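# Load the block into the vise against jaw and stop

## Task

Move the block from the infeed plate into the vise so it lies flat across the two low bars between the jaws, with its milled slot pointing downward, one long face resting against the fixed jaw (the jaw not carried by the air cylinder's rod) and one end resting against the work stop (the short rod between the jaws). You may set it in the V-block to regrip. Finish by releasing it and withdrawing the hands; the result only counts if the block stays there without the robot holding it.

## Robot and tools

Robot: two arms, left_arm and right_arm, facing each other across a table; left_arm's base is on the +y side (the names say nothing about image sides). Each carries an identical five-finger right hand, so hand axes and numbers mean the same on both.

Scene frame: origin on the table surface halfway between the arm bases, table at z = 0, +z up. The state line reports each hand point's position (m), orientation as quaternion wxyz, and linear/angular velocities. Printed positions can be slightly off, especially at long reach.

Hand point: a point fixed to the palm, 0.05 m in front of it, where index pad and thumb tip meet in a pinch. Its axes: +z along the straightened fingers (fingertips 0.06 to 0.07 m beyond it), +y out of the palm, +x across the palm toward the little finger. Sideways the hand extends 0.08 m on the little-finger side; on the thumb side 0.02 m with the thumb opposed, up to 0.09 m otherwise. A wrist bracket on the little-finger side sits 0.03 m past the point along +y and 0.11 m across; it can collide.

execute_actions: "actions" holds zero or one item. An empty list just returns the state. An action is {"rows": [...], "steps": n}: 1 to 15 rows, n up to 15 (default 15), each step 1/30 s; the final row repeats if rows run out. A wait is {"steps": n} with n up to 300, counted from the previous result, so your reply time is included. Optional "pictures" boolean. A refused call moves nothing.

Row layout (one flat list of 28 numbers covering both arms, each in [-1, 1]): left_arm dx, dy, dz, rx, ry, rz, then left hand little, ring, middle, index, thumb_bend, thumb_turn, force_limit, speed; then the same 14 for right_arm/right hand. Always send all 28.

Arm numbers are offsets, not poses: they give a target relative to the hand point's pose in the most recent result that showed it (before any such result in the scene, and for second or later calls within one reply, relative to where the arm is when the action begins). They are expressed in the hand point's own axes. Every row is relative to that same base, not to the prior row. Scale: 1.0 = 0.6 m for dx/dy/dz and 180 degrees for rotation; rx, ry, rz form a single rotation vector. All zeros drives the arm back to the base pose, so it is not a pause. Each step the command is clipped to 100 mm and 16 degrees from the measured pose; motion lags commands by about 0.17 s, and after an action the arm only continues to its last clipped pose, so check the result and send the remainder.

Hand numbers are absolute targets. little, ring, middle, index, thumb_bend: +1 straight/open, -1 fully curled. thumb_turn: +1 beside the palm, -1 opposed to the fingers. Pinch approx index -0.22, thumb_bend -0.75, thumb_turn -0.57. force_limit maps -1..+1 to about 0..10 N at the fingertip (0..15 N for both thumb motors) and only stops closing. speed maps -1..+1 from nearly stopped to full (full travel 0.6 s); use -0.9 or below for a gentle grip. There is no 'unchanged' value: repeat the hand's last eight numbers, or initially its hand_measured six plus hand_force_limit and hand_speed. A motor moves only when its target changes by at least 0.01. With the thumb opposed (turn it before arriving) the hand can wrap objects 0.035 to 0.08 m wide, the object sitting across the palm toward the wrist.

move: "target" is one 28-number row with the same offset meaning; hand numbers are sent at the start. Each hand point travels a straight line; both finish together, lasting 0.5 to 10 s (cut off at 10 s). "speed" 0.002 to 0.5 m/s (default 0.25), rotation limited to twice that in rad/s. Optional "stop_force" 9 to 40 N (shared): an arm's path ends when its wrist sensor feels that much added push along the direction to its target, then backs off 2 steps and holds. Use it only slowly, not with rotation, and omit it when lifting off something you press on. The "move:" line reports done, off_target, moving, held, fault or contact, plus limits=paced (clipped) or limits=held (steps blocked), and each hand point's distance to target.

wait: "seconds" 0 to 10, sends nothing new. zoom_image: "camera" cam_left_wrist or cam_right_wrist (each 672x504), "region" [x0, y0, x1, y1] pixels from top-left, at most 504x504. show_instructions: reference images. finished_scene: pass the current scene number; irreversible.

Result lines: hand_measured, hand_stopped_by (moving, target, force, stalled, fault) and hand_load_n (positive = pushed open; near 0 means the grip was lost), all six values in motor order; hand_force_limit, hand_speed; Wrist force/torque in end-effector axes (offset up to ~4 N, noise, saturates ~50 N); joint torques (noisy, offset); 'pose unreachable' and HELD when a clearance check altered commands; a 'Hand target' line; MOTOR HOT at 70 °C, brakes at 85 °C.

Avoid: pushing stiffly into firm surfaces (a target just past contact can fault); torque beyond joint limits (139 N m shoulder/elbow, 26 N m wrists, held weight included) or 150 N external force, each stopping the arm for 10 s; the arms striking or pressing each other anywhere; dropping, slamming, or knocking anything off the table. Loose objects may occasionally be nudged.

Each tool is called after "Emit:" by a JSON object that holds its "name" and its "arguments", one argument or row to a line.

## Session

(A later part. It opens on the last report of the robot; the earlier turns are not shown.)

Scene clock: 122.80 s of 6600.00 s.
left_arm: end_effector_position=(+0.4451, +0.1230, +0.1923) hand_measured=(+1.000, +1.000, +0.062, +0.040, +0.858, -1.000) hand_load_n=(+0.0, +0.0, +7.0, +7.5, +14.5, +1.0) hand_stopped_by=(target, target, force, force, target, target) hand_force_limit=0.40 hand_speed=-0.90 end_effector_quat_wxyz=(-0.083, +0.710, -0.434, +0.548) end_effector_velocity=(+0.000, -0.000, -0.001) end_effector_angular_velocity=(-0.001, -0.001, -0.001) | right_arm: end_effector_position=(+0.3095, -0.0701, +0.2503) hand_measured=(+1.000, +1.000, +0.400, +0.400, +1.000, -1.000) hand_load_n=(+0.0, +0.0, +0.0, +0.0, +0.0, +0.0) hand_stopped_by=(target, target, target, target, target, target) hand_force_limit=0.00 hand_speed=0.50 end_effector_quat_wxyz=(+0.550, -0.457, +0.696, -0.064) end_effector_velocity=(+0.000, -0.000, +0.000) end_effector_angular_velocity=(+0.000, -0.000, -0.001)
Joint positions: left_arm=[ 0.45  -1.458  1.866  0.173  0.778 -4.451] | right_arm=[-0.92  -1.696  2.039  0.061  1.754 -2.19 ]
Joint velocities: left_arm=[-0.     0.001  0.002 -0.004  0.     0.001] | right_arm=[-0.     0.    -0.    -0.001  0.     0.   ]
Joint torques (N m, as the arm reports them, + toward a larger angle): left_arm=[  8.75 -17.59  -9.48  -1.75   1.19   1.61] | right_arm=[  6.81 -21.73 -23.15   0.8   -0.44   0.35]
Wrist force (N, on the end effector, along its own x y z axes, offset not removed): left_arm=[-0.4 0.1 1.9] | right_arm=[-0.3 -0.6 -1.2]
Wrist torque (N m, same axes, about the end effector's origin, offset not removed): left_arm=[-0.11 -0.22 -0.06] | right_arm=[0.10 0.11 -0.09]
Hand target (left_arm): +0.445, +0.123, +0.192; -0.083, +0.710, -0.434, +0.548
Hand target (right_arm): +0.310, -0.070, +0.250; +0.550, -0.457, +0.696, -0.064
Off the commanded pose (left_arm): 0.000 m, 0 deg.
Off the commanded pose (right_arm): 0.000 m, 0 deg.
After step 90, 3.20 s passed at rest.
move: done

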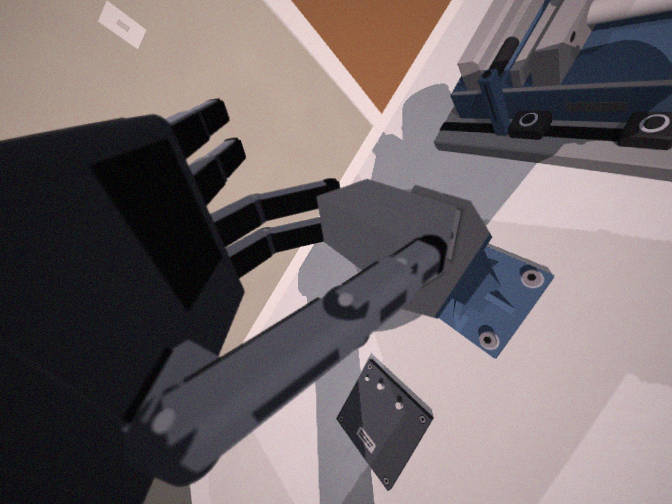

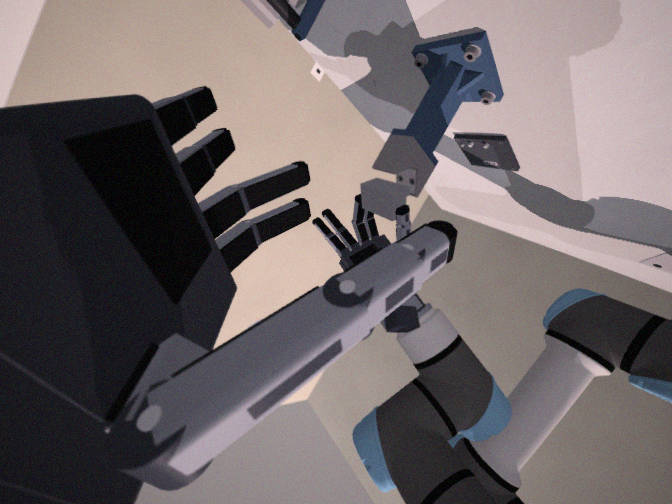

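Emit:
{"name": "move", "arguments": {
  "target": [-0.0141,0.020,-0.0049,0,0,0,1,1,-0.18,-0.18,0.85,-1,0.4,-0.9,0,0,0,0,0,0,1,1,0.4,0.4,1,-1,0,0.5],
  "speed": 0.025,
  "stop_force": 9
}}

Emit:
{"name": "move", "arguments": {
  "target": [-0.0212,0.0178,0.0116,0,0,0,1,1,-0.18,-0.18,0.85,-1,0.4,-0.9,0,0,0,0,0,0,1,1,0.4,0.4,1,-1,0,0.5],
  "speed": 0.008,
  "stop_force": 9
}}

Emit:
{"name": "zoom_image", "arguments": {
  "camera": "cam_right_wrist",
  "region": [320,100,500,260]
}}

Scene clock: 135.73 s of 6600.00 s.
left_arm: end_effector_position=(+0.4362, +0.1227, +0.1804) hand_measured=(+1.000, +1.000, +0.062, +0.040, +0.858, -1.000) hand_load_n=(+0.0, +0.0, +7.0, +7.5, +14.5, +1.0) hand_stopped_by=(target, target, force, force, target, target) hand_force_limit=0.40 hand_speed=-0.90 end_effector_quat_wxyz=(-0.083, +0.710, -0.434, +0.548) end_effector_velocity=(-0.001, +0.000, -0.001) end_effector_angular_velocity=(-0.000, +0.000, -0.000) | right_arm: end_effector_position=(+0.3095, -0.0701, +0.2503) hand_measured=(+1.000, +1.000, +0.400, +0.400, +1.000, -1.000) hand_load_n=(+0.0, +0.0, +0.0, +0.0, +0.0, +0.0) hand_stopped_by=(target, target, target, target, target, target) hand_force_limit=0.00 hand_speed=0.50 end_effector_quat_wxyz=(+0.550, -0.457, +0.696, -0.064) end_effector_velocity=(-0.000, -0.000, -0.000) end_effector_angular_velocity=(-0.001, +0.001, +0.000)
Joint positions: left_arm=[ 0.425 -1.455  1.897  0.152  0.757 -4.47 ] | right_arm=[-0.92  -1.696  2.039  0.061  1.754 -2.19 ]
Joint velocities: left_arm=[-0.003 -0.     0.003 -0.001 -0.002 -0.003] | right_arm=[ 0.    -0.     0.     0.001 -0.    -0.   ]
Joint torques (N m, as the arm reports them, + toward a larger angle): left_arm=[ -9.53 -16.8   -9.94  -1.68  -2.36  -1.39] | right_arm=[  7.73 -21.75 -23.27   0.66  -0.36   0.39]
Wrist force (N, on the end effector, along its own x y z axes, offset not removed): left_arm=[-1.3 0.8 1.4] | right_arm=[1.0 0.1 -1.0]
Wrist torque (N m, same axes, about the end effector's origin, offset not removed): left_arm=[0.08 0.02 -0.10] | right_arm=[0.06 -0.02 -0.03]
Hand target (left_arm): +0.436, +0.123, +0.180; -0.083, +0.710, -0.434, +0.548
Hand target (right_arm): +0.310, -0.070, +0.250; +0.550, -0.457, +0.696, -0.064
Off the commanded pose (left_arm): 0.000 m, 0 deg.
Off the commanded pose (right_arm): 0.000 m, 0 deg.
After step 90, 9.03 s passed at rest.
move: done

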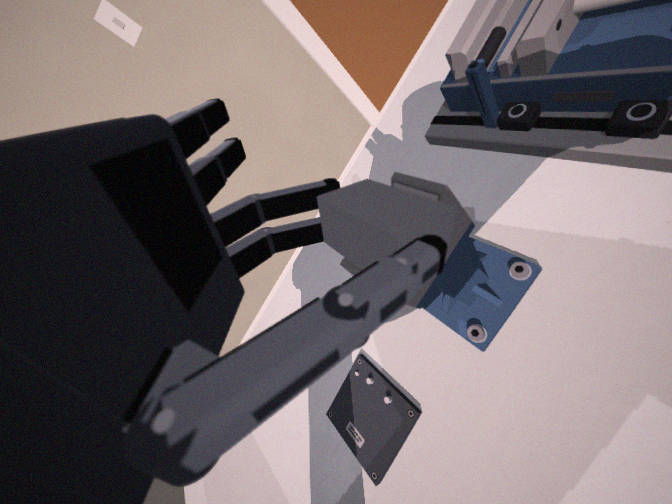

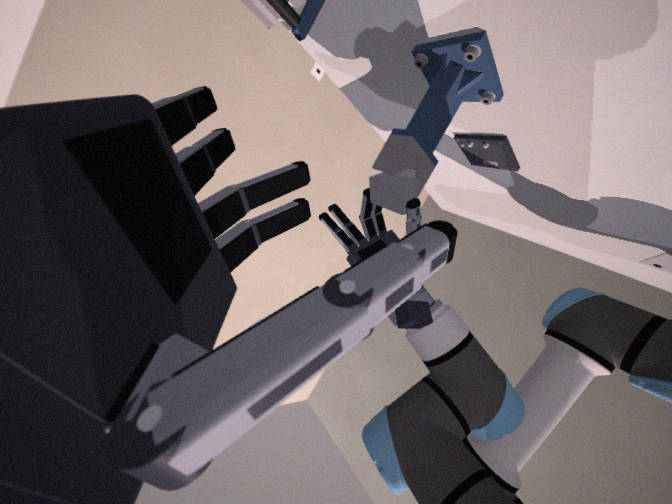

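Scene clock: 138.27 s of 6600.00 s.
left_arm: end_effector_position=(+0.4363, +0.1228, +0.1631) hand_measured=(+1.000, +1.000, +0.062, +0.040, +0.858, -1.000) hand_load_n=(+0.0, +0.0, +8.0, +7.5, +14.0, -0.5) hand_stopped_by=(target, target, force, force, target, target) hand_force_limit=0.40 hand_speed=-0.90 end_effector_quat_wxyz=(-0.083, +0.710, -0.434, +0.548) end_effector_velocity=(-0.000, -0.000, +0.002) end_effector_angular_velocity=(+0.002, +0.000, -0.001) | right_arm: end_effector_position=(+0.3095, -0.0701, +0.2503) hand_measured=(+1.000, +1.000, +0.400, +0.400, +1.000, -1.000) hand_load_n=(+0.0, +0.0, +0.0, +0.0, +0.0, +0.0) hand_stopped_by=(target, target, target, target, target, target) hand_force_limit=0.00 hand_speed=0.50 end_effector_quat_wxyz=(+0.550, -0.457, +0.696, -0.064) end_effector_velocity=(+0.000, -0.000, +0.000) end_effector_angular_velocity=(+0.000, -0.000, -0.000)
Joint positions: left_arm=[ 0.426 -1.436  1.924  0.106  0.758 -4.47 ] | right_arm=[-0.92  -1.696  2.039  0.061  1.754 -2.19 ]
Joint velocities: left_arm=[-0.001 -0.002 -0.004  0.007 -0.     0.   ] | right_arm=[-0.  0. -0. -0. -0. -0.]
Joint torques (N m, as the arm reports them, + toward a larger angle): left_arm=[  4.91 -31.16 -27.44   1.92   1.36   1.69] | right_arm=[  7.06 -21.54 -22.96   0.68  -0.33   0.38]
Wrist force (N, on the end effector, along its own x y z axes, offset not removed): left_arm=[2.1 -3.8 -0.4] | right_arm=[0.7 -0.1 -2.3]
Wrist torque (N m, same axes, about the end effector's origin, offset not removed): left_arm=[-0.14 -0.24 -0.04] | right_arm=[0.19 0.07 -0.13]
Hand target (left_arm): +0.436, +0.123, +0.163; -0.083, +0.710, -0.434, +0.548
Hand target (right_arm): +0.310, -0.070, +0.250; +0.550, -0.457, +0.696, -0.064
Off the commanded pose (left_arm): 0.001 m, 0 deg.
Off the commanded pose (right_arm): 0.000 m, 0 deg.
move: contact (left_arm)

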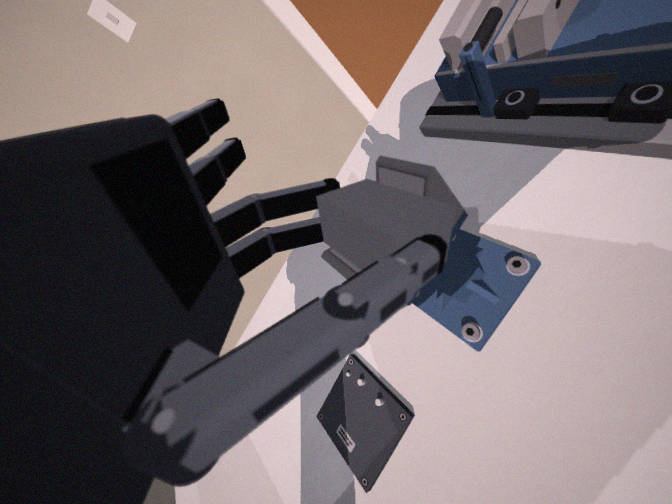

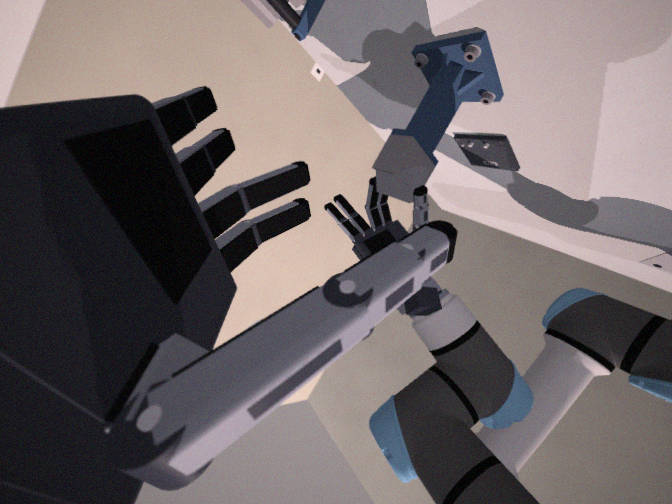

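Region (320, 100, 500, 260) of cam_right_wrist's 672x504 image, scaled by 2.800, with more detail than that image has.

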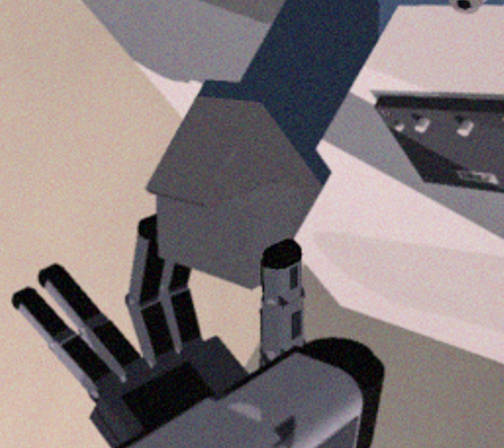

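Emit:
{"name": "move", "arguments": {
  "target": [0,0,0,0,0,0,1,1,0.5,0.5,1,-1,0.4,-0.6,0,0,0,0,0,0,1,1,0.4,0.4,1,-1,0,0.5]
}}

Emit:
{"name": "move", "arguments": {
  "target": [0,-0.037,-0.031,0,0,0,1,1,0.5,0.5,1,-1,0.4,-0.6,0,0,0,0,0,0,1,1,0.4,0.4,1,-1,0,0.5],
  "speed": 0.05
}}

Scene clock: 143.73 s of 6600.00 s.
left_arm: end_effector_position=(+0.4363, +0.1228, +0.1631) hand_measured=(+1.000, +1.000, +0.500, +0.500, +1.000, -1.000) hand_load_n=(+0.0, +0.0, +0.0, +0.0, +0.0, +0.0) hand_stopped_by=(target, target, target, target, target, target) hand_force_limit=0.40 hand_speed=-0.60 end_effector_quat_wxyz=(-0.083, +0.710, -0.434, +0.548) end_effector_velocity=(-0.000, +0.000, -0.000) end_effector_angular_velocity=(+0.001, -0.000, -0.000) | right_arm: end_effector_position=(+0.3095, -0.0701, +0.2503) hand_measured=(+1.000, +1.000, +0.400, +0.400, +1.000, -1.000) hand_load_n=(+0.0, +0.0, +0.0, +0.0, +0.0, +0.0) hand_stopped_by=(target, target, target, target, target, target) hand_force_limit=0.00 hand_speed=0.50 end_effector_quat_wxyz=(+0.550, -0.457, +0.696, -0.064) end_effector_velocity=(-0.000, -0.000, -0.000) end_effector_angular_velocity=(-0.001, +0.001, +0.000)
Joint positions: left_arm=[ 0.426 -1.436  1.924  0.106  0.758 -4.47 ] | right_arm=[-0.92  -1.696  2.039  0.061  1.754 -2.19 ]
Joint velocities: left_arm=[-0.    -0.     0.     0.    -0.     0.001] | right_arm=[ 0.     0.     0.     0.001  0.    -0.   ]
Joint torques (N m, as the arm reports them, + toward a larger angle): left_arm=[ -4.38 -16.97  -8.88  -1.39  -1.05  -0.64] | right_arm=[  6.51 -21.57 -23.53   0.59  -0.4    0.36]
Wrist force (N, on the end effector, along its own x y z axes, offset not removed): left_arm=[0.0 0.5 0.7] | right_arm=[2.2 -2.5 -1.4]
Wrist torque (N m, same axes, about the end effector's origin, offset not removed): left_arm=[0.13 0.05 -0.13] | right_arm=[-0.27 -0.24 -0.13]
Hand target (left_arm): +0.436, +0.123, +0.163; -0.083, +0.710, -0.434, +0.548
Hand target (right_arm): +0.310, -0.070, +0.250; +0.550, -0.457, +0.696, -0.064
Off the commanded pose (left_arm): 0.000 m, 0 deg.
Off the commanded pose (right_arm): 0.000 m, 0 deg.
After step 90, 1.50 s passed at rest.
move: done

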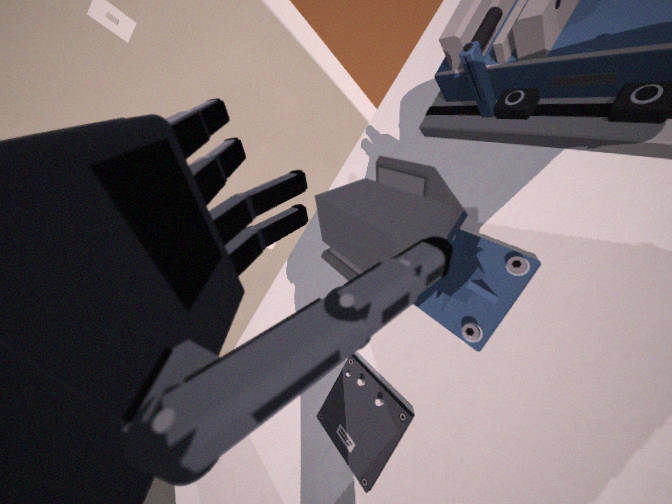

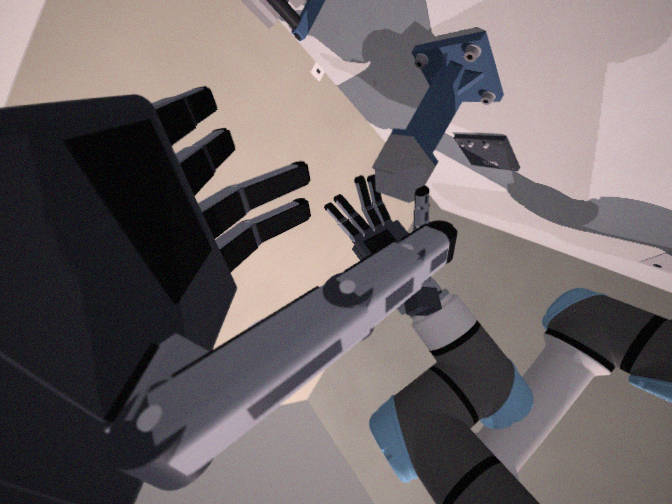

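Scene clock: 144.67 s of 6600.00 s.
left_arm: end_effector_position=(+0.4321, +0.1429, +0.1833) hand_measured=(+1.000, +1.000, +0.500, +0.500, +1.000, -1.000) hand_load_n=(+0.0, +0.0, +0.0, +0.0, +0.0, +0.0) hand_stopped_by=(target, target, target, target, target, target) hand_force_limit=0.40 hand_speed=-0.60 end_effector_quat_wxyz=(-0.083, +0.710, -0.434, +0.548) end_effector_velocity=(-0.000, +0.001, +0.001) end_effector_angular_velocity=(-0.000, +0.001, +0.000) | right_arm: end_effector_position=(+0.3095, -0.0701, +0.2503) hand_measured=(+1.000, +1.000, +0.400, +0.400, +1.000, -1.000) hand_load_n=(+0.0, +0.0, +0.0, +0.0, +0.0, +0.0) hand_stopped_by=(target, target, target, target, target, target) hand_force_limit=0.00 hand_speed=0.50 end_effector_quat_wxyz=(+0.550, -0.457, +0.696, -0.064) end_effector_velocity=(-0.000, +0.000, -0.000) end_effector_angular_velocity=(-0.001, +0.001, +0.001)
Joint positions: left_arm=[ 0.429 -1.504  1.943  0.153  0.761 -4.467] | right_arm=[-0.92  -1.696  2.039  0.061  1.754 -2.19 ]
Joint velocities: left_arm=[-0.    -0.003  0.001  0.003 -0.    -0.001] | right_arm=[ 0.001 -0.     0.     0.001  0.    -0.   ]
Joint torques (N m, as the arm reports them, + toward a larger angle): left_arm=[  8.74 -28.05  -8.99   2.31   1.11   1.71] | right_arm=[  6.85 -20.99 -22.74   0.63  -0.21   0.25]
Wrist force (N, on the end effector, along its own x y z axes, offset not removed): left_arm=[0.2 0.1 1.4] | right_arm=[0.2 -0.4 -1.1]
Wrist torque (N m, same axes, about the end effector's origin, offset not removed): left_arm=[0.02 -0.04 -0.15] | right_arm=[0.08 0.07 -0.06]
Hand target (left_arm): +0.432, +0.143, +0.183; -0.083, +0.710, -0.434, +0.548
Hand target (right_arm): +0.310, -0.070, +0.250; +0.550, -0.457, +0.696, -0.064
Off the commanded pose (left_arm): 0.000 m, 0 deg.
Off the commanded pose (right_arm): 0.000 m, 0 deg.
move: done

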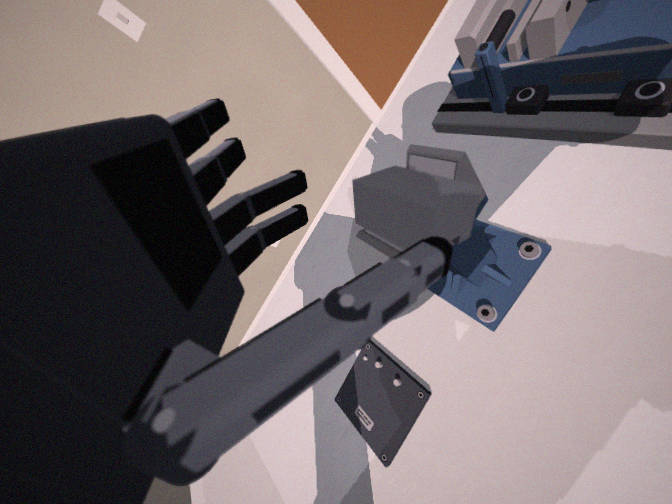

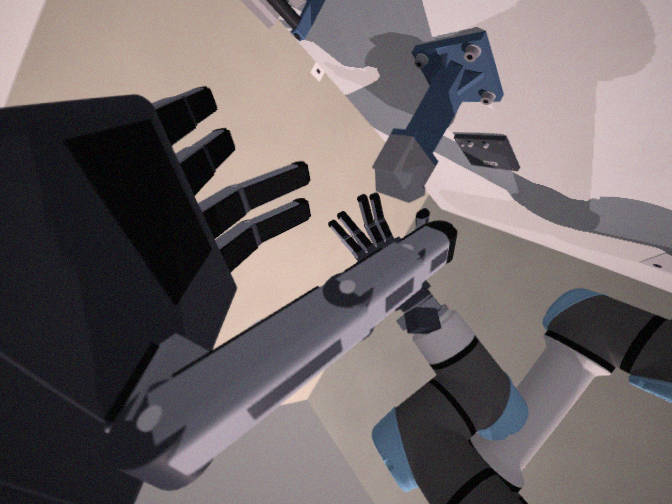

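Emit:
{"name": "move", "arguments": {
  "target": [0,-0.168,-0.109,-0.12,0.06,0,1,1,1,1,1,0,0.4,-0.6,-0.0978,0.0458,0.2947,0,0,0,1,1,0.4,0.4,1,-1,0,0.5],
  "speed": 0.2
}}

Scene clock: 152.10 s of 6600.00 s.
left_arm: end_effector_position=(+0.4289, +0.2277, +0.2681) hand_measured=(+1.000, +1.000, +1.000, +1.000, +1.000, +0.000) hand_load_n=(+0.0, +0.0, +0.0, +0.0, +0.0, +0.0) hand_stopped_by=(target, target, target, target, target, target) hand_force_limit=0.40 hand_speed=-0.60 end_effector_quat_wxyz=(+0.093, +0.659, -0.534, +0.521) end_effector_velocity=(+0.000, +0.001, -0.001) end_effector_angular_velocity=(+0.002, +0.001, +0.001) | right_arm: end_effector_position=(+0.4382, +0.0605, +0.2072) hand_measured=(+1.000, +1.000, +0.400, +0.400, +1.000, -1.000) hand_load_n=(+0.0, +0.0, +0.0, +0.0, +0.0, +0.0) hand_stopped_by=(target, target, target, target, target, target) hand_force_limit=0.00 hand_speed=0.50 end_effector_quat_wxyz=(+0.550, -0.457, +0.696, -0.064) end_effector_velocity=(+0.000, -0.000, +0.000) end_effector_angular_velocity=(-0.000, -0.000, -0.001)
Joint positions: left_arm=[ 0.893 -1.703  1.871  0.287  1.589 -4.198] | right_arm=[-0.87  -1.223  1.624  0.007  1.8   -2.17 ]
Joint velocities: left_arm=[ 0.001  0.001  0.001  0.    -0.     0.   ] | right_arm=[ 0.    -0.    -0.    -0.     0.001  0.   ]
Joint torques (N m, as the arm reports them, + toward a larger angle): left_arm=[  8.93  -8.73 -31.27   1.47   1.97   1.76] | right_arm=[ 13.09 -20.9  -31.37   1.73   1.71   1.85]
Wrist force (N, on the end effector, along its own x y z axes, offset not removed): left_arm=[0.8 1.0 0.3] | right_arm=[0.3 -0.9 -1.7]
Wrist torque (N m, same axes, about the end effector's origin, offset not removed): left_arm=[0.22 -0.09 -0.13] | right_arm=[0.10 0.12 -0.11]
Hand target (left_arm): +0.429, +0.228, +0.268; +0.093, +0.659, -0.534, +0.521
Hand target (right_arm): +0.438, +0.060, +0.207; +0.550, -0.457, +0.696, -0.064
Off the commanded pose (left_arm): 0.001 m, 0 deg.
Off the commanded pose (right_arm): 0.000 m, 0 deg.
After step 90, 2.40 s passed at rest.
move: done

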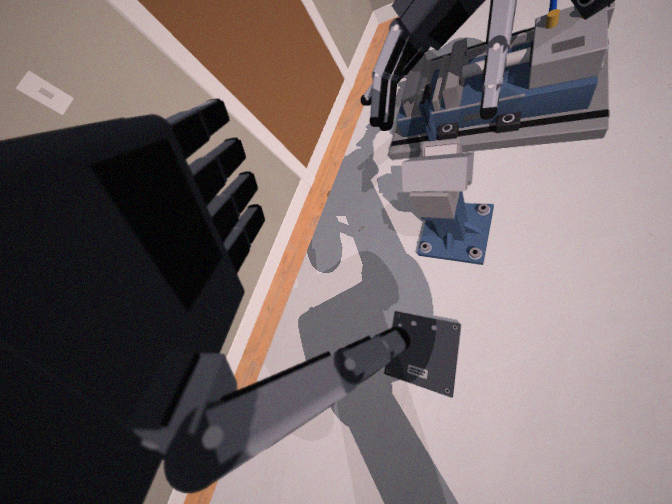

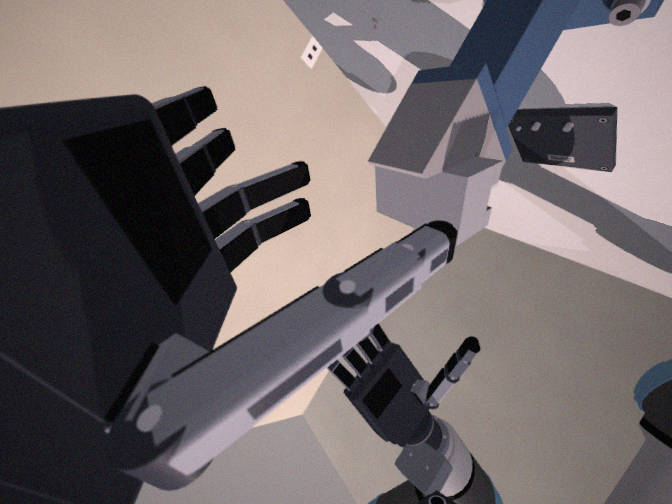

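Looks aligned; slot notch on the far (+d) face. Advance.

Emit:
{"name": "move", "arguments": {
  "target": [0,0,0,0,0,0,1,1,1,1,1,0,0.4,-0.6,0,0.0699,0.0454,0,0,0,1,1,0.4,0.4,1,-1,0,0.5],
  "speed": 0.04,
  "stop_force": 9
}}

Emit:
{"name": "zoom_image", "arguments": {
  "camera": "cam_left_wrist",
  "region": [340,60,560,260]
}}

Scene clock: 157.03 s of 6600.00 s.
left_arm: end_effector_position=(+0.4289, +0.2277, +0.2681) hand_measured=(+1.000, +1.000, +1.000, +1.000, +1.000, +0.000) hand_load_n=(+0.0, +0.0, +0.0, +0.0, +0.0, +0.0) hand_stopped_by=(target, target, target, target, target, target) hand_force_limit=0.40 hand_speed=-0.60 end_effector_quat_wxyz=(+0.093, +0.659, -0.534, +0.521) end_effector_velocity=(-0.000, -0.000, +0.000) end_effector_angular_velocity=(-0.001, -0.000, -0.001) | right_arm: end_effector_position=(+0.4369, +0.0957, +0.1719) hand_measured=(+1.000, +1.000, +0.400, +0.400, +1.000, -1.000) hand_load_n=(+0.0, +0.0, +0.0, +0.0, +0.0, +0.0) hand_stopped_by=(target, target, target, target, target, target) hand_force_limit=0.00 hand_speed=0.50 end_effector_quat_wxyz=(+0.550, -0.457, +0.696, -0.064) end_effector_velocity=(+0.000, +0.001, -0.001) end_effector_angular_velocity=(-0.000, -0.001, -0.002)
Joint positions: left_arm=[ 0.893 -1.703  1.871  0.287  1.589 -4.198] | right_arm=[-0.814 -1.123  1.576 -0.04   1.852 -2.147]
Joint velocities: left_arm=[-0. -0. -0. -0.  0.  0.] | right_arm=[ 0.001  0.003 -0.002 -0.001  0.003  0.001]
Joint torques (N m, as the arm reports them, + toward a larger angle): left_arm=[  8.35  -8.46 -30.51   1.4    1.77   1.7 ] | right_arm=[ 13.09 -25.36 -30.79  -2.84   1.69   1.73]
Wrist force (N, on the end effector, along its own x y z axes, offset not removed): left_arm=[0.4 -0.6 -0.5] | right_arm=[0.4 -1.0 -1.2]
Wrist torque (N m, same axes, about the end effector's origin, offset not removed): left_arm=[0.00 0.00 -0.21] | right_arm=[0.01 0.03 -0.10]
Hand target (left_arm): +0.429, +0.228, +0.268; +0.093, +0.659, -0.534, +0.521
Hand target (right_arm): +0.437, +0.096, +0.172; +0.550, -0.457, +0.696, -0.064
Off the commanded pose (left_arm): 0.000 m, 0 deg.
Off the commanded pose (right_arm): 0.000 m, 0 deg.
After step 90, 0.37 s passed at rest.
move: done

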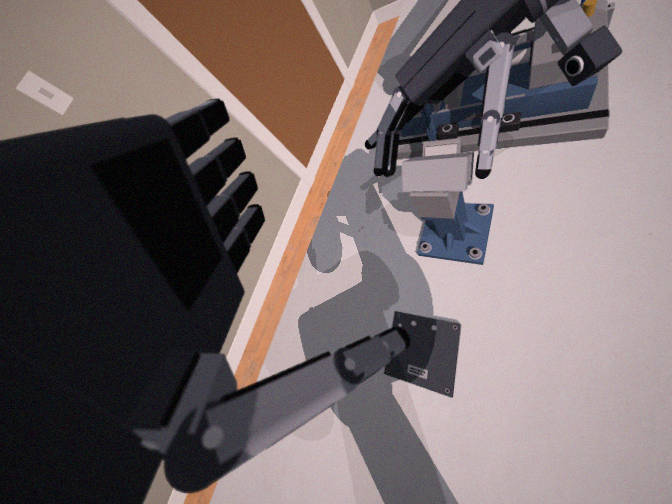

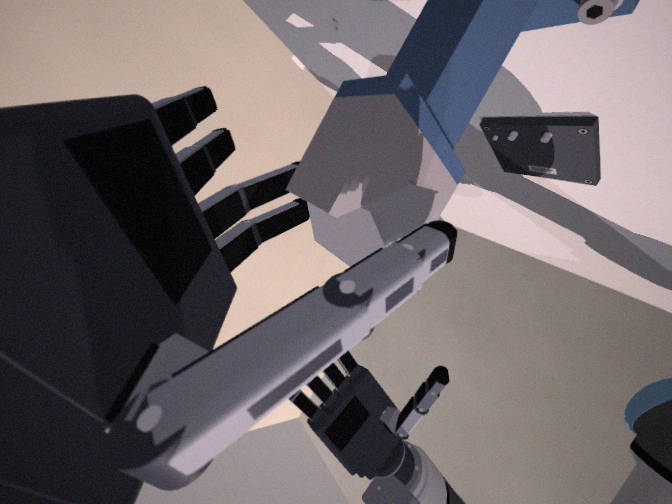

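Region (340, 60, 560, 260) of cam_left_wrist's 672x504 image, scaled by 2.291, with more detail than that image has; it fills the top 458 rows of this view, and the rest is white.

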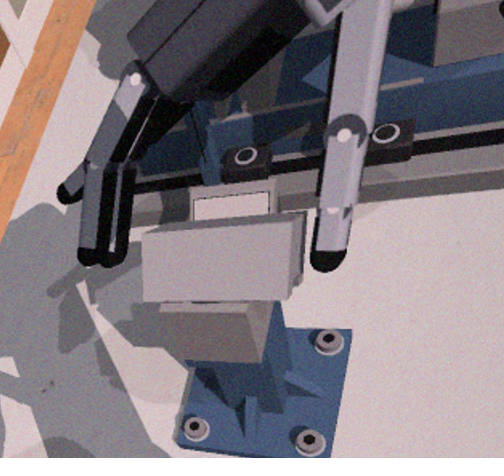

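Emit:
{"name": "move", "arguments": {
  "target": [0,0,0,0,0,0,1,1,1,1,1,0,0.4,-0.6,0.006,0,0.006,0,0,0,1,1,-0.1,-0.1,0.85,-1,0.25,-0.87],
  "speed": 0.012
}}

Emit:
{"name": "zoom_image", "arguments": {
  "camera": "cam_left_wrist",
  "region": [340,60,560,260]
}}

Scene clock: 170.40 s of 6600.00 s.
left_arm: end_effector_position=(+0.4289, +0.2277, +0.2681) hand_measured=(+1.000, +1.000, +1.000, +1.000, +1.000, +0.000) hand_load_n=(+0.0, +0.0, +0.0, +0.0, +0.0, +0.0) hand_stopped_by=(target, target, target, target, target, target) hand_force_limit=0.40 hand_speed=-0.60 end_effector_quat_wxyz=(+0.093, +0.659, -0.534, +0.521) end_effector_velocity=(+0.000, -0.000, -0.000) end_effector_angular_velocity=(-0.000, +0.001, +0.000) | right_arm: end_effector_position=(+0.4400, +0.0946, +0.1680) hand_measured=(+1.000, +1.000, +0.078, +0.056, +0.856, -1.000) hand_load_n=(+0.0, +0.0, +4.0, +6.5, +9.0, -0.5) hand_stopped_by=(target, target, force, force, target, target) hand_force_limit=0.25 hand_speed=-0.87 end_effector_quat_wxyz=(+0.550, -0.457, +0.696, -0.064) end_effector_velocity=(+0.000, -0.000, +0.000) end_effector_angular_velocity=(+0.001, -0.001, -0.001)
Joint positions: left_arm=[ 0.893 -1.703  1.871  0.287  1.589 -4.198] | right_arm=[-0.82  -1.117  1.579 -0.049  1.846 -2.149]
Joint velocities: left_arm=[ 0.     0.001 -0.    -0.    -0.    -0.001] | right_arm=[-0. -0. -0. -0.  0.  0.]
Joint torques (N m, as the arm reports them, + toward a larger angle): left_arm=[  6.96  -9.37 -28.71   1.25   1.43   1.6 ] | right_arm=[ -8.98 -24.94 -11.99  -1.8   -1.34  -1.68]
Wrist force (N, on the end effector, along its own x y z axes, offset not removed): left_arm=[1.2 -0.7 1.2] | right_arm=[0.0 -3.5 -1.8]
Wrist torque (N m, same axes, about the end effector's origin, offset not removed): left_arm=[-0.08 -0.16 -0.04] | right_arm=[0.06 -0.01 -0.02]
Hand target (left_arm): +0.429, +0.228, +0.268; +0.093, +0.659, -0.534, +0.521
Hand target (right_arm): +0.440, +0.095, +0.168; +0.550, -0.457, +0.696, -0.064
Off the commanded pose (left_arm): 0.000 m, 0 deg.
Off the commanded pose (right_arm): 0.000 m, 0 deg.
After step 90, 8.50 s passed at rest.
move: done

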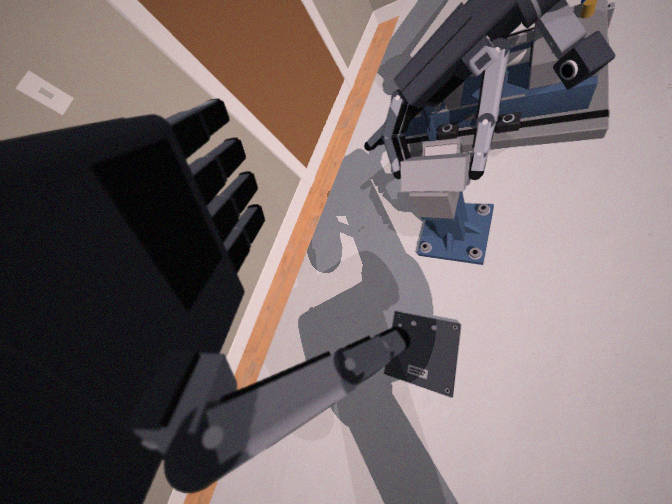

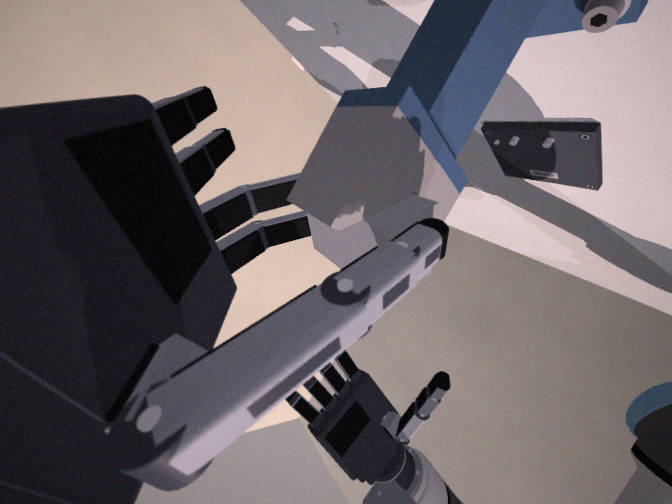

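Region (340, 60, 560, 260) of cam_left_wrist's 672x504 image, scaled by 2.291, with more detail than that image has; it fills the top 458 rows of this view, and the rest is white.

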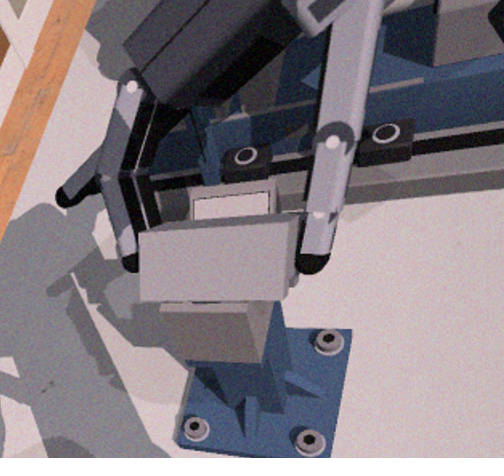

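Emit:
{"name": "move", "arguments": {
  "target": [0,0,0,0,0,0,1,1,1,1,1,0,0.4,-0.6,-0.006,-0.005,-0.0033,0,0,0,1,1,-0.15,-0.15,0.85,-1,0.4,-0.9],
  "speed": 0.008
}}

Emit:
{"name": "move", "arguments": {
  "target": [0,0,0,0,0,0,1,1,1,1,1,0,0.4,-0.6,-0.0612,-0.0514,-0.0333,0,0,0,1,1,-0.17,-0.17,0.85,-1,0.4,-0.9],
  "speed": 0.06
}}

Scene clock: 176.97 s of 6600.00 s.
left_arm: end_effector_position=(+0.4289, +0.2277, +0.2681) hand_measured=(+1.000, +1.000, +1.000, +1.000, +1.000, +0.000) hand_load_n=(+0.0, +0.0, +0.0, +0.0, +0.0, +0.0) hand_stopped_by=(target, target, target, target, target, target) hand_force_limit=0.40 hand_speed=-0.60 end_effector_quat_wxyz=(+0.093, +0.659, -0.534, +0.521) end_effector_velocity=(-0.000, -0.000, +0.000) end_effector_angular_velocity=(-0.000, -0.001, -0.001) | right_arm: end_effector_position=(+0.4400, +0.0946, +0.1730) hand_measured=(+1.000, +1.000, +0.070, +0.054, +0.856, -1.000) hand_load_n=(+0.0, +0.0, +6.5, +5.0, +11.5, -1.0) hand_stopped_by=(target, target, force, force, target, target) hand_force_limit=0.40 hand_speed=-0.90 end_effector_quat_wxyz=(+0.550, -0.457, +0.696, -0.064) end_effector_velocity=(-0.000, +0.000, +0.001) end_effector_angular_velocity=(+0.000, +0.000, -0.000)
Joint positions: left_arm=[ 0.893 -1.703  1.871  0.287  1.589 -4.198] | right_arm=[-0.82  -1.122  1.573 -0.038  1.846 -2.149]
Joint velocities: left_arm=[-0.001 -0.001 -0.     0.     0.     0.001] | right_arm=[ 0.    -0.001 -0.001  0.002  0.     0.   ]
Joint torques (N m, as the arm reports them, + toward a larger angle): left_arm=[  6.69  -9.09 -29.8    1.38   1.42   1.64] | right_arm=[ 12.99 -48.71 -32.66   1.31   0.    -1.23]
Wrist force (N, on the end effector, along its own x y z axes, offset not removed): left_arm=[0.0 -1.4 0.6] | right_arm=[3.6 0.6 1.1]
Wrist torque (N m, same axes, about the end effector's origin, offset not removed): left_arm=[-0.15 0.00 -0.18] | right_arm=[0.08 -0.23 0.04]
Hand target (left_arm): +0.429, +0.228, +0.268; +0.093, +0.659, -0.534, +0.521
Hand target (right_arm): +0.440, +0.095, +0.173; +0.550, -0.457, +0.696, -0.064
Off the commanded pose (left_arm): 0.000 m, 0 deg.
Off the commanded pose (right_arm): 0.000 m, 0 deg.
After step 90, 2.70 s passed at rest.
move: done

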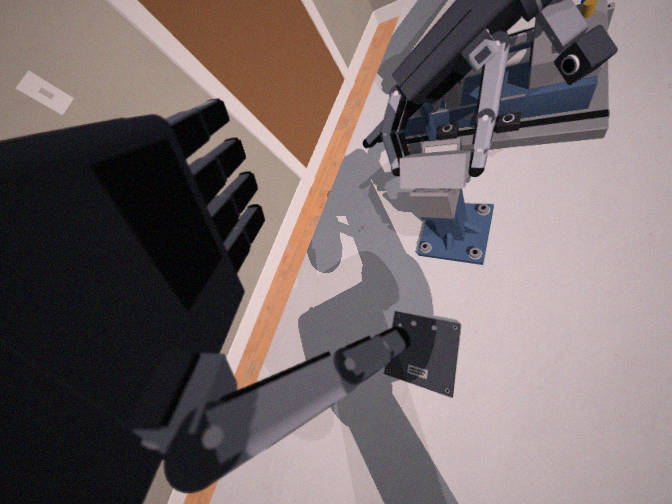

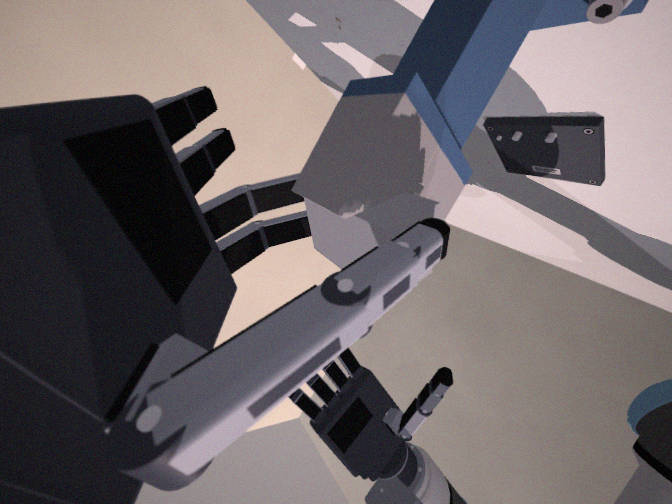

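Scene clock: 178.20 s of 6600.00 s.
left_arm: end_effector_position=(+0.4289, +0.2277, +0.2681) hand_measured=(+1.000, +1.000, +1.000, +1.000, +1.000, +0.000) hand_load_n=(+0.0, +0.0, +0.0, +0.0, +0.0, +0.0) hand_stopped_by=(target, target, target, target, target, target) hand_force_limit=0.40 hand_speed=-0.60 end_effector_quat_wxyz=(+0.093, +0.659, -0.534, +0.521) end_effector_velocity=(+0.000, -0.000, +0.001) end_effector_angular_velocity=(-0.002, -0.001, +0.000) | right_arm: end_effector_position=(+0.4401, +0.0947, +0.2248) hand_measured=(+1.000, +1.000, +0.066, +0.044, +0.858, -1.000) hand_load_n=(+0.0, +0.0, +6.0, +7.0, +13.5, -1.5) hand_stopped_by=(target, target, force, force, target, target) hand_force_limit=0.40 hand_speed=-0.90 end_effector_quat_wxyz=(+0.550, -0.457, +0.696, -0.064) end_effector_velocity=(+0.001, -0.000, +0.001) end_effector_angular_velocity=(+0.000, +0.000, -0.001)
Joint positions: left_arm=[ 0.893 -1.703  1.871  0.287  1.589 -4.198] | right_arm=[-0.82  -1.169  1.498  0.083  1.846 -2.149]
Joint velocities: left_arm=[ 0.    -0.    -0.    -0.001 -0.    -0.   ] | right_arm=[-0.001 -0.001 -0.002  0.003 -0.     0.   ]
Joint torques (N m, as the arm reports them, + toward a larger angle): left_arm=[  6.78  -9.02 -29.07   1.35   1.4    1.58] | right_arm=[-12.83 -48.39 -33.02   1.44  -1.01  -0.84]
Wrist force (N, on the end effector, along its own x y z axes, offset not removed): left_arm=[0.5 -1.2 0.4] | right_arm=[2.1 0.4 -1.7]
Wrist torque (N m, same axes, about the end effector's origin, offset not removed): left_arm=[-0.14 -0.09 -0.16] | right_arm=[0.12 0.00 -0.11]
Hand target (left_arm): +0.429, +0.228, +0.268; +0.093, +0.659, -0.534, +0.521
Hand target (right_arm): +0.440, +0.095, +0.225; +0.550, -0.457, +0.696, -0.064
Off the commanded pose (left_arm): 0.000 m, 0 deg.
Off the commanded pose (right_arm): 0.000 m, 0 deg.
move: done

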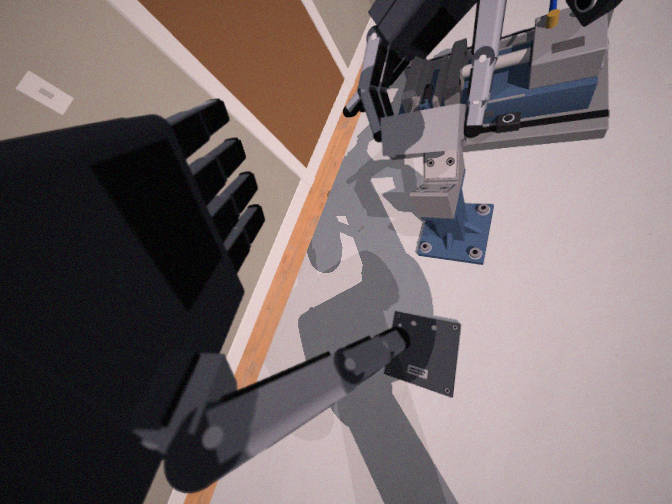

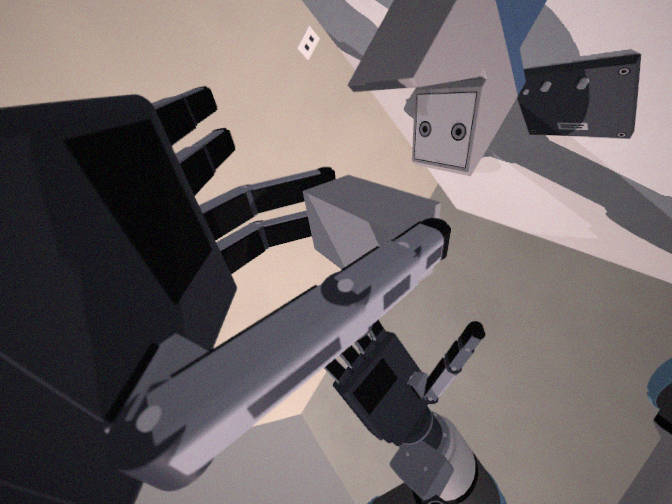

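Emit:
{"name": "move", "arguments": {
  "target": [0.079,-0.007,0.235,-0.0874,0.1227,0.0177,1,1,1,1,1,0,0.4,-0.6,0.3215,-0.225,-0.093,-0.1912,-0.2792,-0.4175,1,1,-0.17,-0.17,0.85,-1,0.4,-0.9],
  "speed": 0.25
}}

Scene clock: 196.53 s of 6600.00 s.
left_arm: end_effector_position=(+0.5097, +0.1049, +0.2455) hand_measured=(+1.000, +1.000, +1.000, +1.000, +1.000, +0.000) hand_load_n=(+0.0, +0.0, +0.0, +0.0, +0.0, +0.0) hand_stopped_by=(target, target, target, target, target, target) hand_force_limit=0.40 hand_speed=-0.60 end_effector_quat_wxyz=(+0.268, +0.514, -0.591, +0.562) end_effector_velocity=(+0.000, +0.000, +0.000) end_effector_angular_velocity=(-0.000, +0.001, +0.000) | right_arm: end_effector_position=(+0.4750, -0.1420, +0.1898) hand_measured=(+1.000, +1.000, +0.066, +0.044, +0.858, -1.000) hand_load_n=(+0.0, +0.0, +6.0, +7.0, +13.5, -0.5) hand_stopped_by=(target, target, force, force, target, target) hand_force_limit=0.40 hand_speed=-0.90 end_effector_quat_wxyz=(-0.477, +0.879, -0.000, -0.001) end_effector_velocity=(-0.000, -0.000, -0.000) end_effector_angular_velocity=(-0.004, +0.001, +0.009)
Joint positions: left_arm=[ 1.063 -1.269  1.579 -0.03   2.185 -4.139] | right_arm=[-1.48  -0.956  1.259  1.11   0.585 -4.523]
Joint velocities: left_arm=[ 0.001  0.    -0.001  0.     0.001 -0.   ] | right_arm=[ 0.001  0.006 -0.006  0.015  0.002 -0.016]
Joint torques (N m, as the arm reports them, + toward a larger angle): left_arm=[  8.79 -26.73 -30.2   -2.29   2.24  -1.32] | right_arm=[ -4.29 -29.38 -29.36   4.21   0.27  -2.14]
Wrist force (N, on the end effector, along its own x y z axes, offset not removed): left_arm=[1.5 0.8 1.4] | right_arm=[1.8 -0.5 -0.2]
Wrist torque (N m, same axes, about the end effector's origin, offset not removed): left_arm=[0.13 -0.24 -0.06] | right_arm=[-0.06 -0.12 -0.06]
Hand target (left_arm): +0.510, +0.105, +0.246; -0.268, -0.514, +0.591, -0.562
Hand target (right_arm): +0.475, -0.142, +0.190; -0.477, +0.879, -0.000, -0.001
Off the commanded pose (left_arm): 0.000 m, 0 deg.
Off the commanded pose (right_arm): 0.000 m, 0 deg.
After step 90, 11.43 s passed at rest.
move: done

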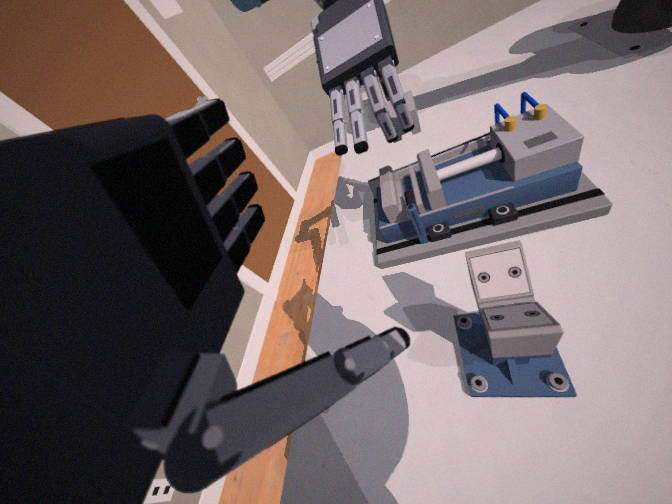

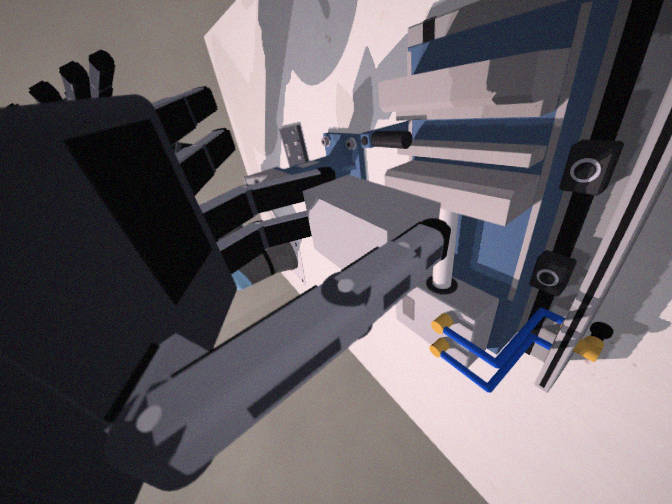

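Emit:
{"name": "zoom_image", "arguments": {
  "camera": "cam_right_wrist",
  "region": [340,30,592,240]
}}

Region (340, 30, 592, 240) of cam_right_wrist's 672x504 image, scaled by 2.000, with more detail than that image has.

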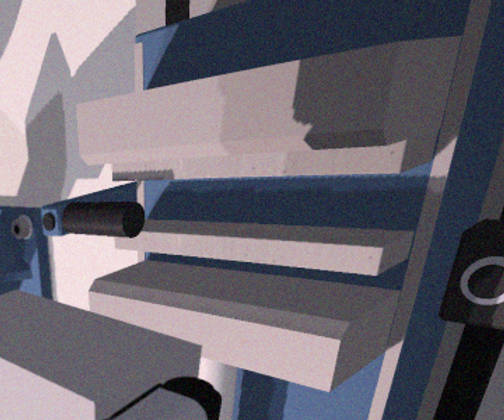

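Emit:
{"name": "move", "arguments": {
  "target": [0,0,0,0,0,0,1,1,1,1,1,0,0.4,-0.6,0.044,0.0854,0.0217,0,-0.0158,-0.0103,1,1,-0.17,-0.17,0.85,-1,0.4,-0.9],
  "speed": 0.07
}}

Emit:
{"name": "zoom_image", "arguments": {
  "camera": "cam_right_wrist",
  "region": [280,60,560,300]
}}

Emit:
{"name": "zoom_image", "arguments": {
  "camera": "cam_left_wrist",
  "region": [330,100,490,250]
}}

Scene clock: 216.50 s of 6600.00 s.
left_arm: end_effector_position=(+0.5097, +0.1049, +0.2455) hand_measured=(+1.000, +1.000, +1.000, +1.000, +1.000, +0.000) hand_load_n=(+0.0, +0.0, +0.0, +0.0, +0.0, +0.0) hand_stopped_by=(target, target, target, target, target, target) hand_force_limit=0.40 hand_speed=-0.60 end_effector_quat_wxyz=(+0.268, +0.514, -0.591, +0.562) end_effector_velocity=(-0.000, -0.000, +0.000) end_effector_angular_velocity=(+0.000, -0.001, -0.000) | right_arm: end_effector_position=(+0.5013, -0.1590, +0.1398) hand_measured=(+1.000, +1.000, +0.066, +0.044, +0.858, -1.000) hand_load_n=(+0.0, +0.0, +6.0, +7.0, +13.5, -0.5) hand_stopped_by=(target, target, force, force, target, target) hand_force_limit=0.40 hand_speed=-0.90 end_effector_quat_wxyz=(-0.476, +0.879, +0.026, -0.015) end_effector_velocity=(+0.001, -0.001, -0.001) end_effector_angular_velocity=(-0.001, -0.001, +0.002)
Joint positions: left_arm=[ 1.063 -1.269  1.579 -0.03   2.185 -4.139] | right_arm=[-1.513 -0.827  1.211  1.17   0.577 -4.691]
Joint velocities: left_arm=[-0.001 -0.001  0.     0.    -0.001  0.001] | right_arm=[-0.001  0.004 -0.003  0.003  0.001 -0.005]
Joint torques (N m, as the arm reports them, + toward a larger angle): left_arm=[  6.09 -39.78 -11.27  -1.32  -0.89  -1.04] | right_arm=[-13.68 -32.53 -28.84   4.62  -3.02  -2.01]
Wrist force (N, on the end effector, along its own x y z axes, offset not removed): left_arm=[0.8 -1.6 0.1] | right_arm=[1.6 0.7 0.6]
Wrist torque (N m, same axes, about the end effector's origin, offset not removed): left_arm=[-0.14 -0.04 -0.22] | right_arm=[0.10 -0.16 0.03]
Hand target (left_arm): +0.510, +0.105, +0.246; -0.268, -0.514, +0.591, -0.562
Hand target (right_arm): +0.501, -0.159, +0.140; -0.476, +0.879, +0.026, -0.015
Off the commanded pose (left_arm): 0.000 m, 0 deg.
Off the commanded pose (right_arm): 0.000 m, 0 deg.
After step 90, 15.73 s passed at rest.
move: done

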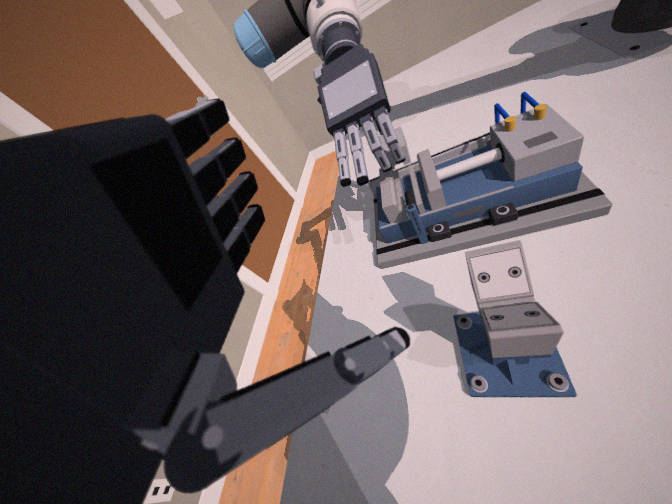

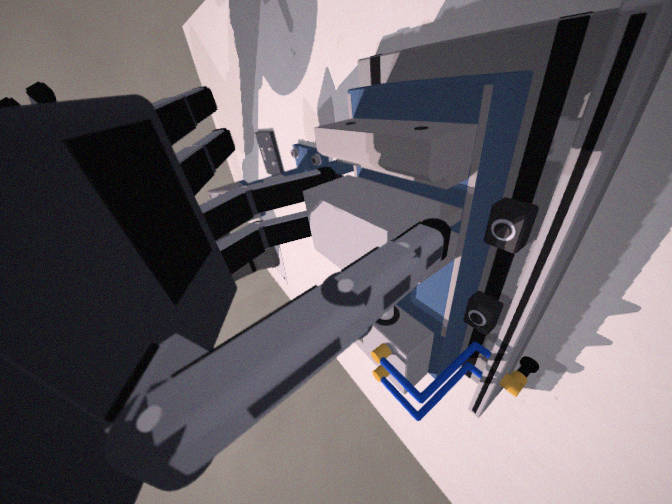

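Region (280, 60, 560, 300) of cam_right_wrist's 672x504 image, scaled by 1.800, with more detail than that image has; it fills the top 432 rows of this view, and the rest is white.

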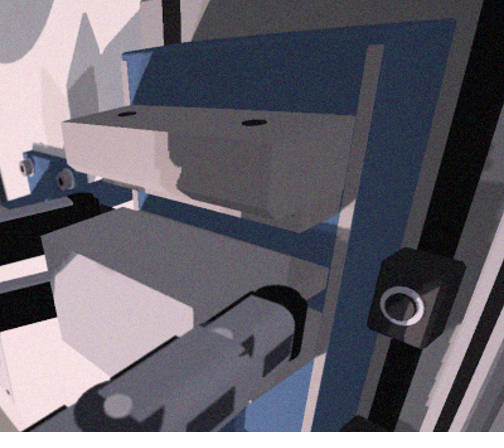

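Region (330, 100, 490, 250) of cam_left_wrist's 672x504 image, scaled by 3.150, with more detail than that image has; it fills the top 472 rows of this view, and the rest is white.

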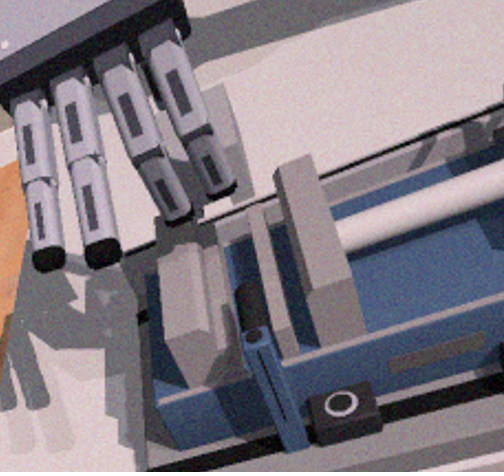

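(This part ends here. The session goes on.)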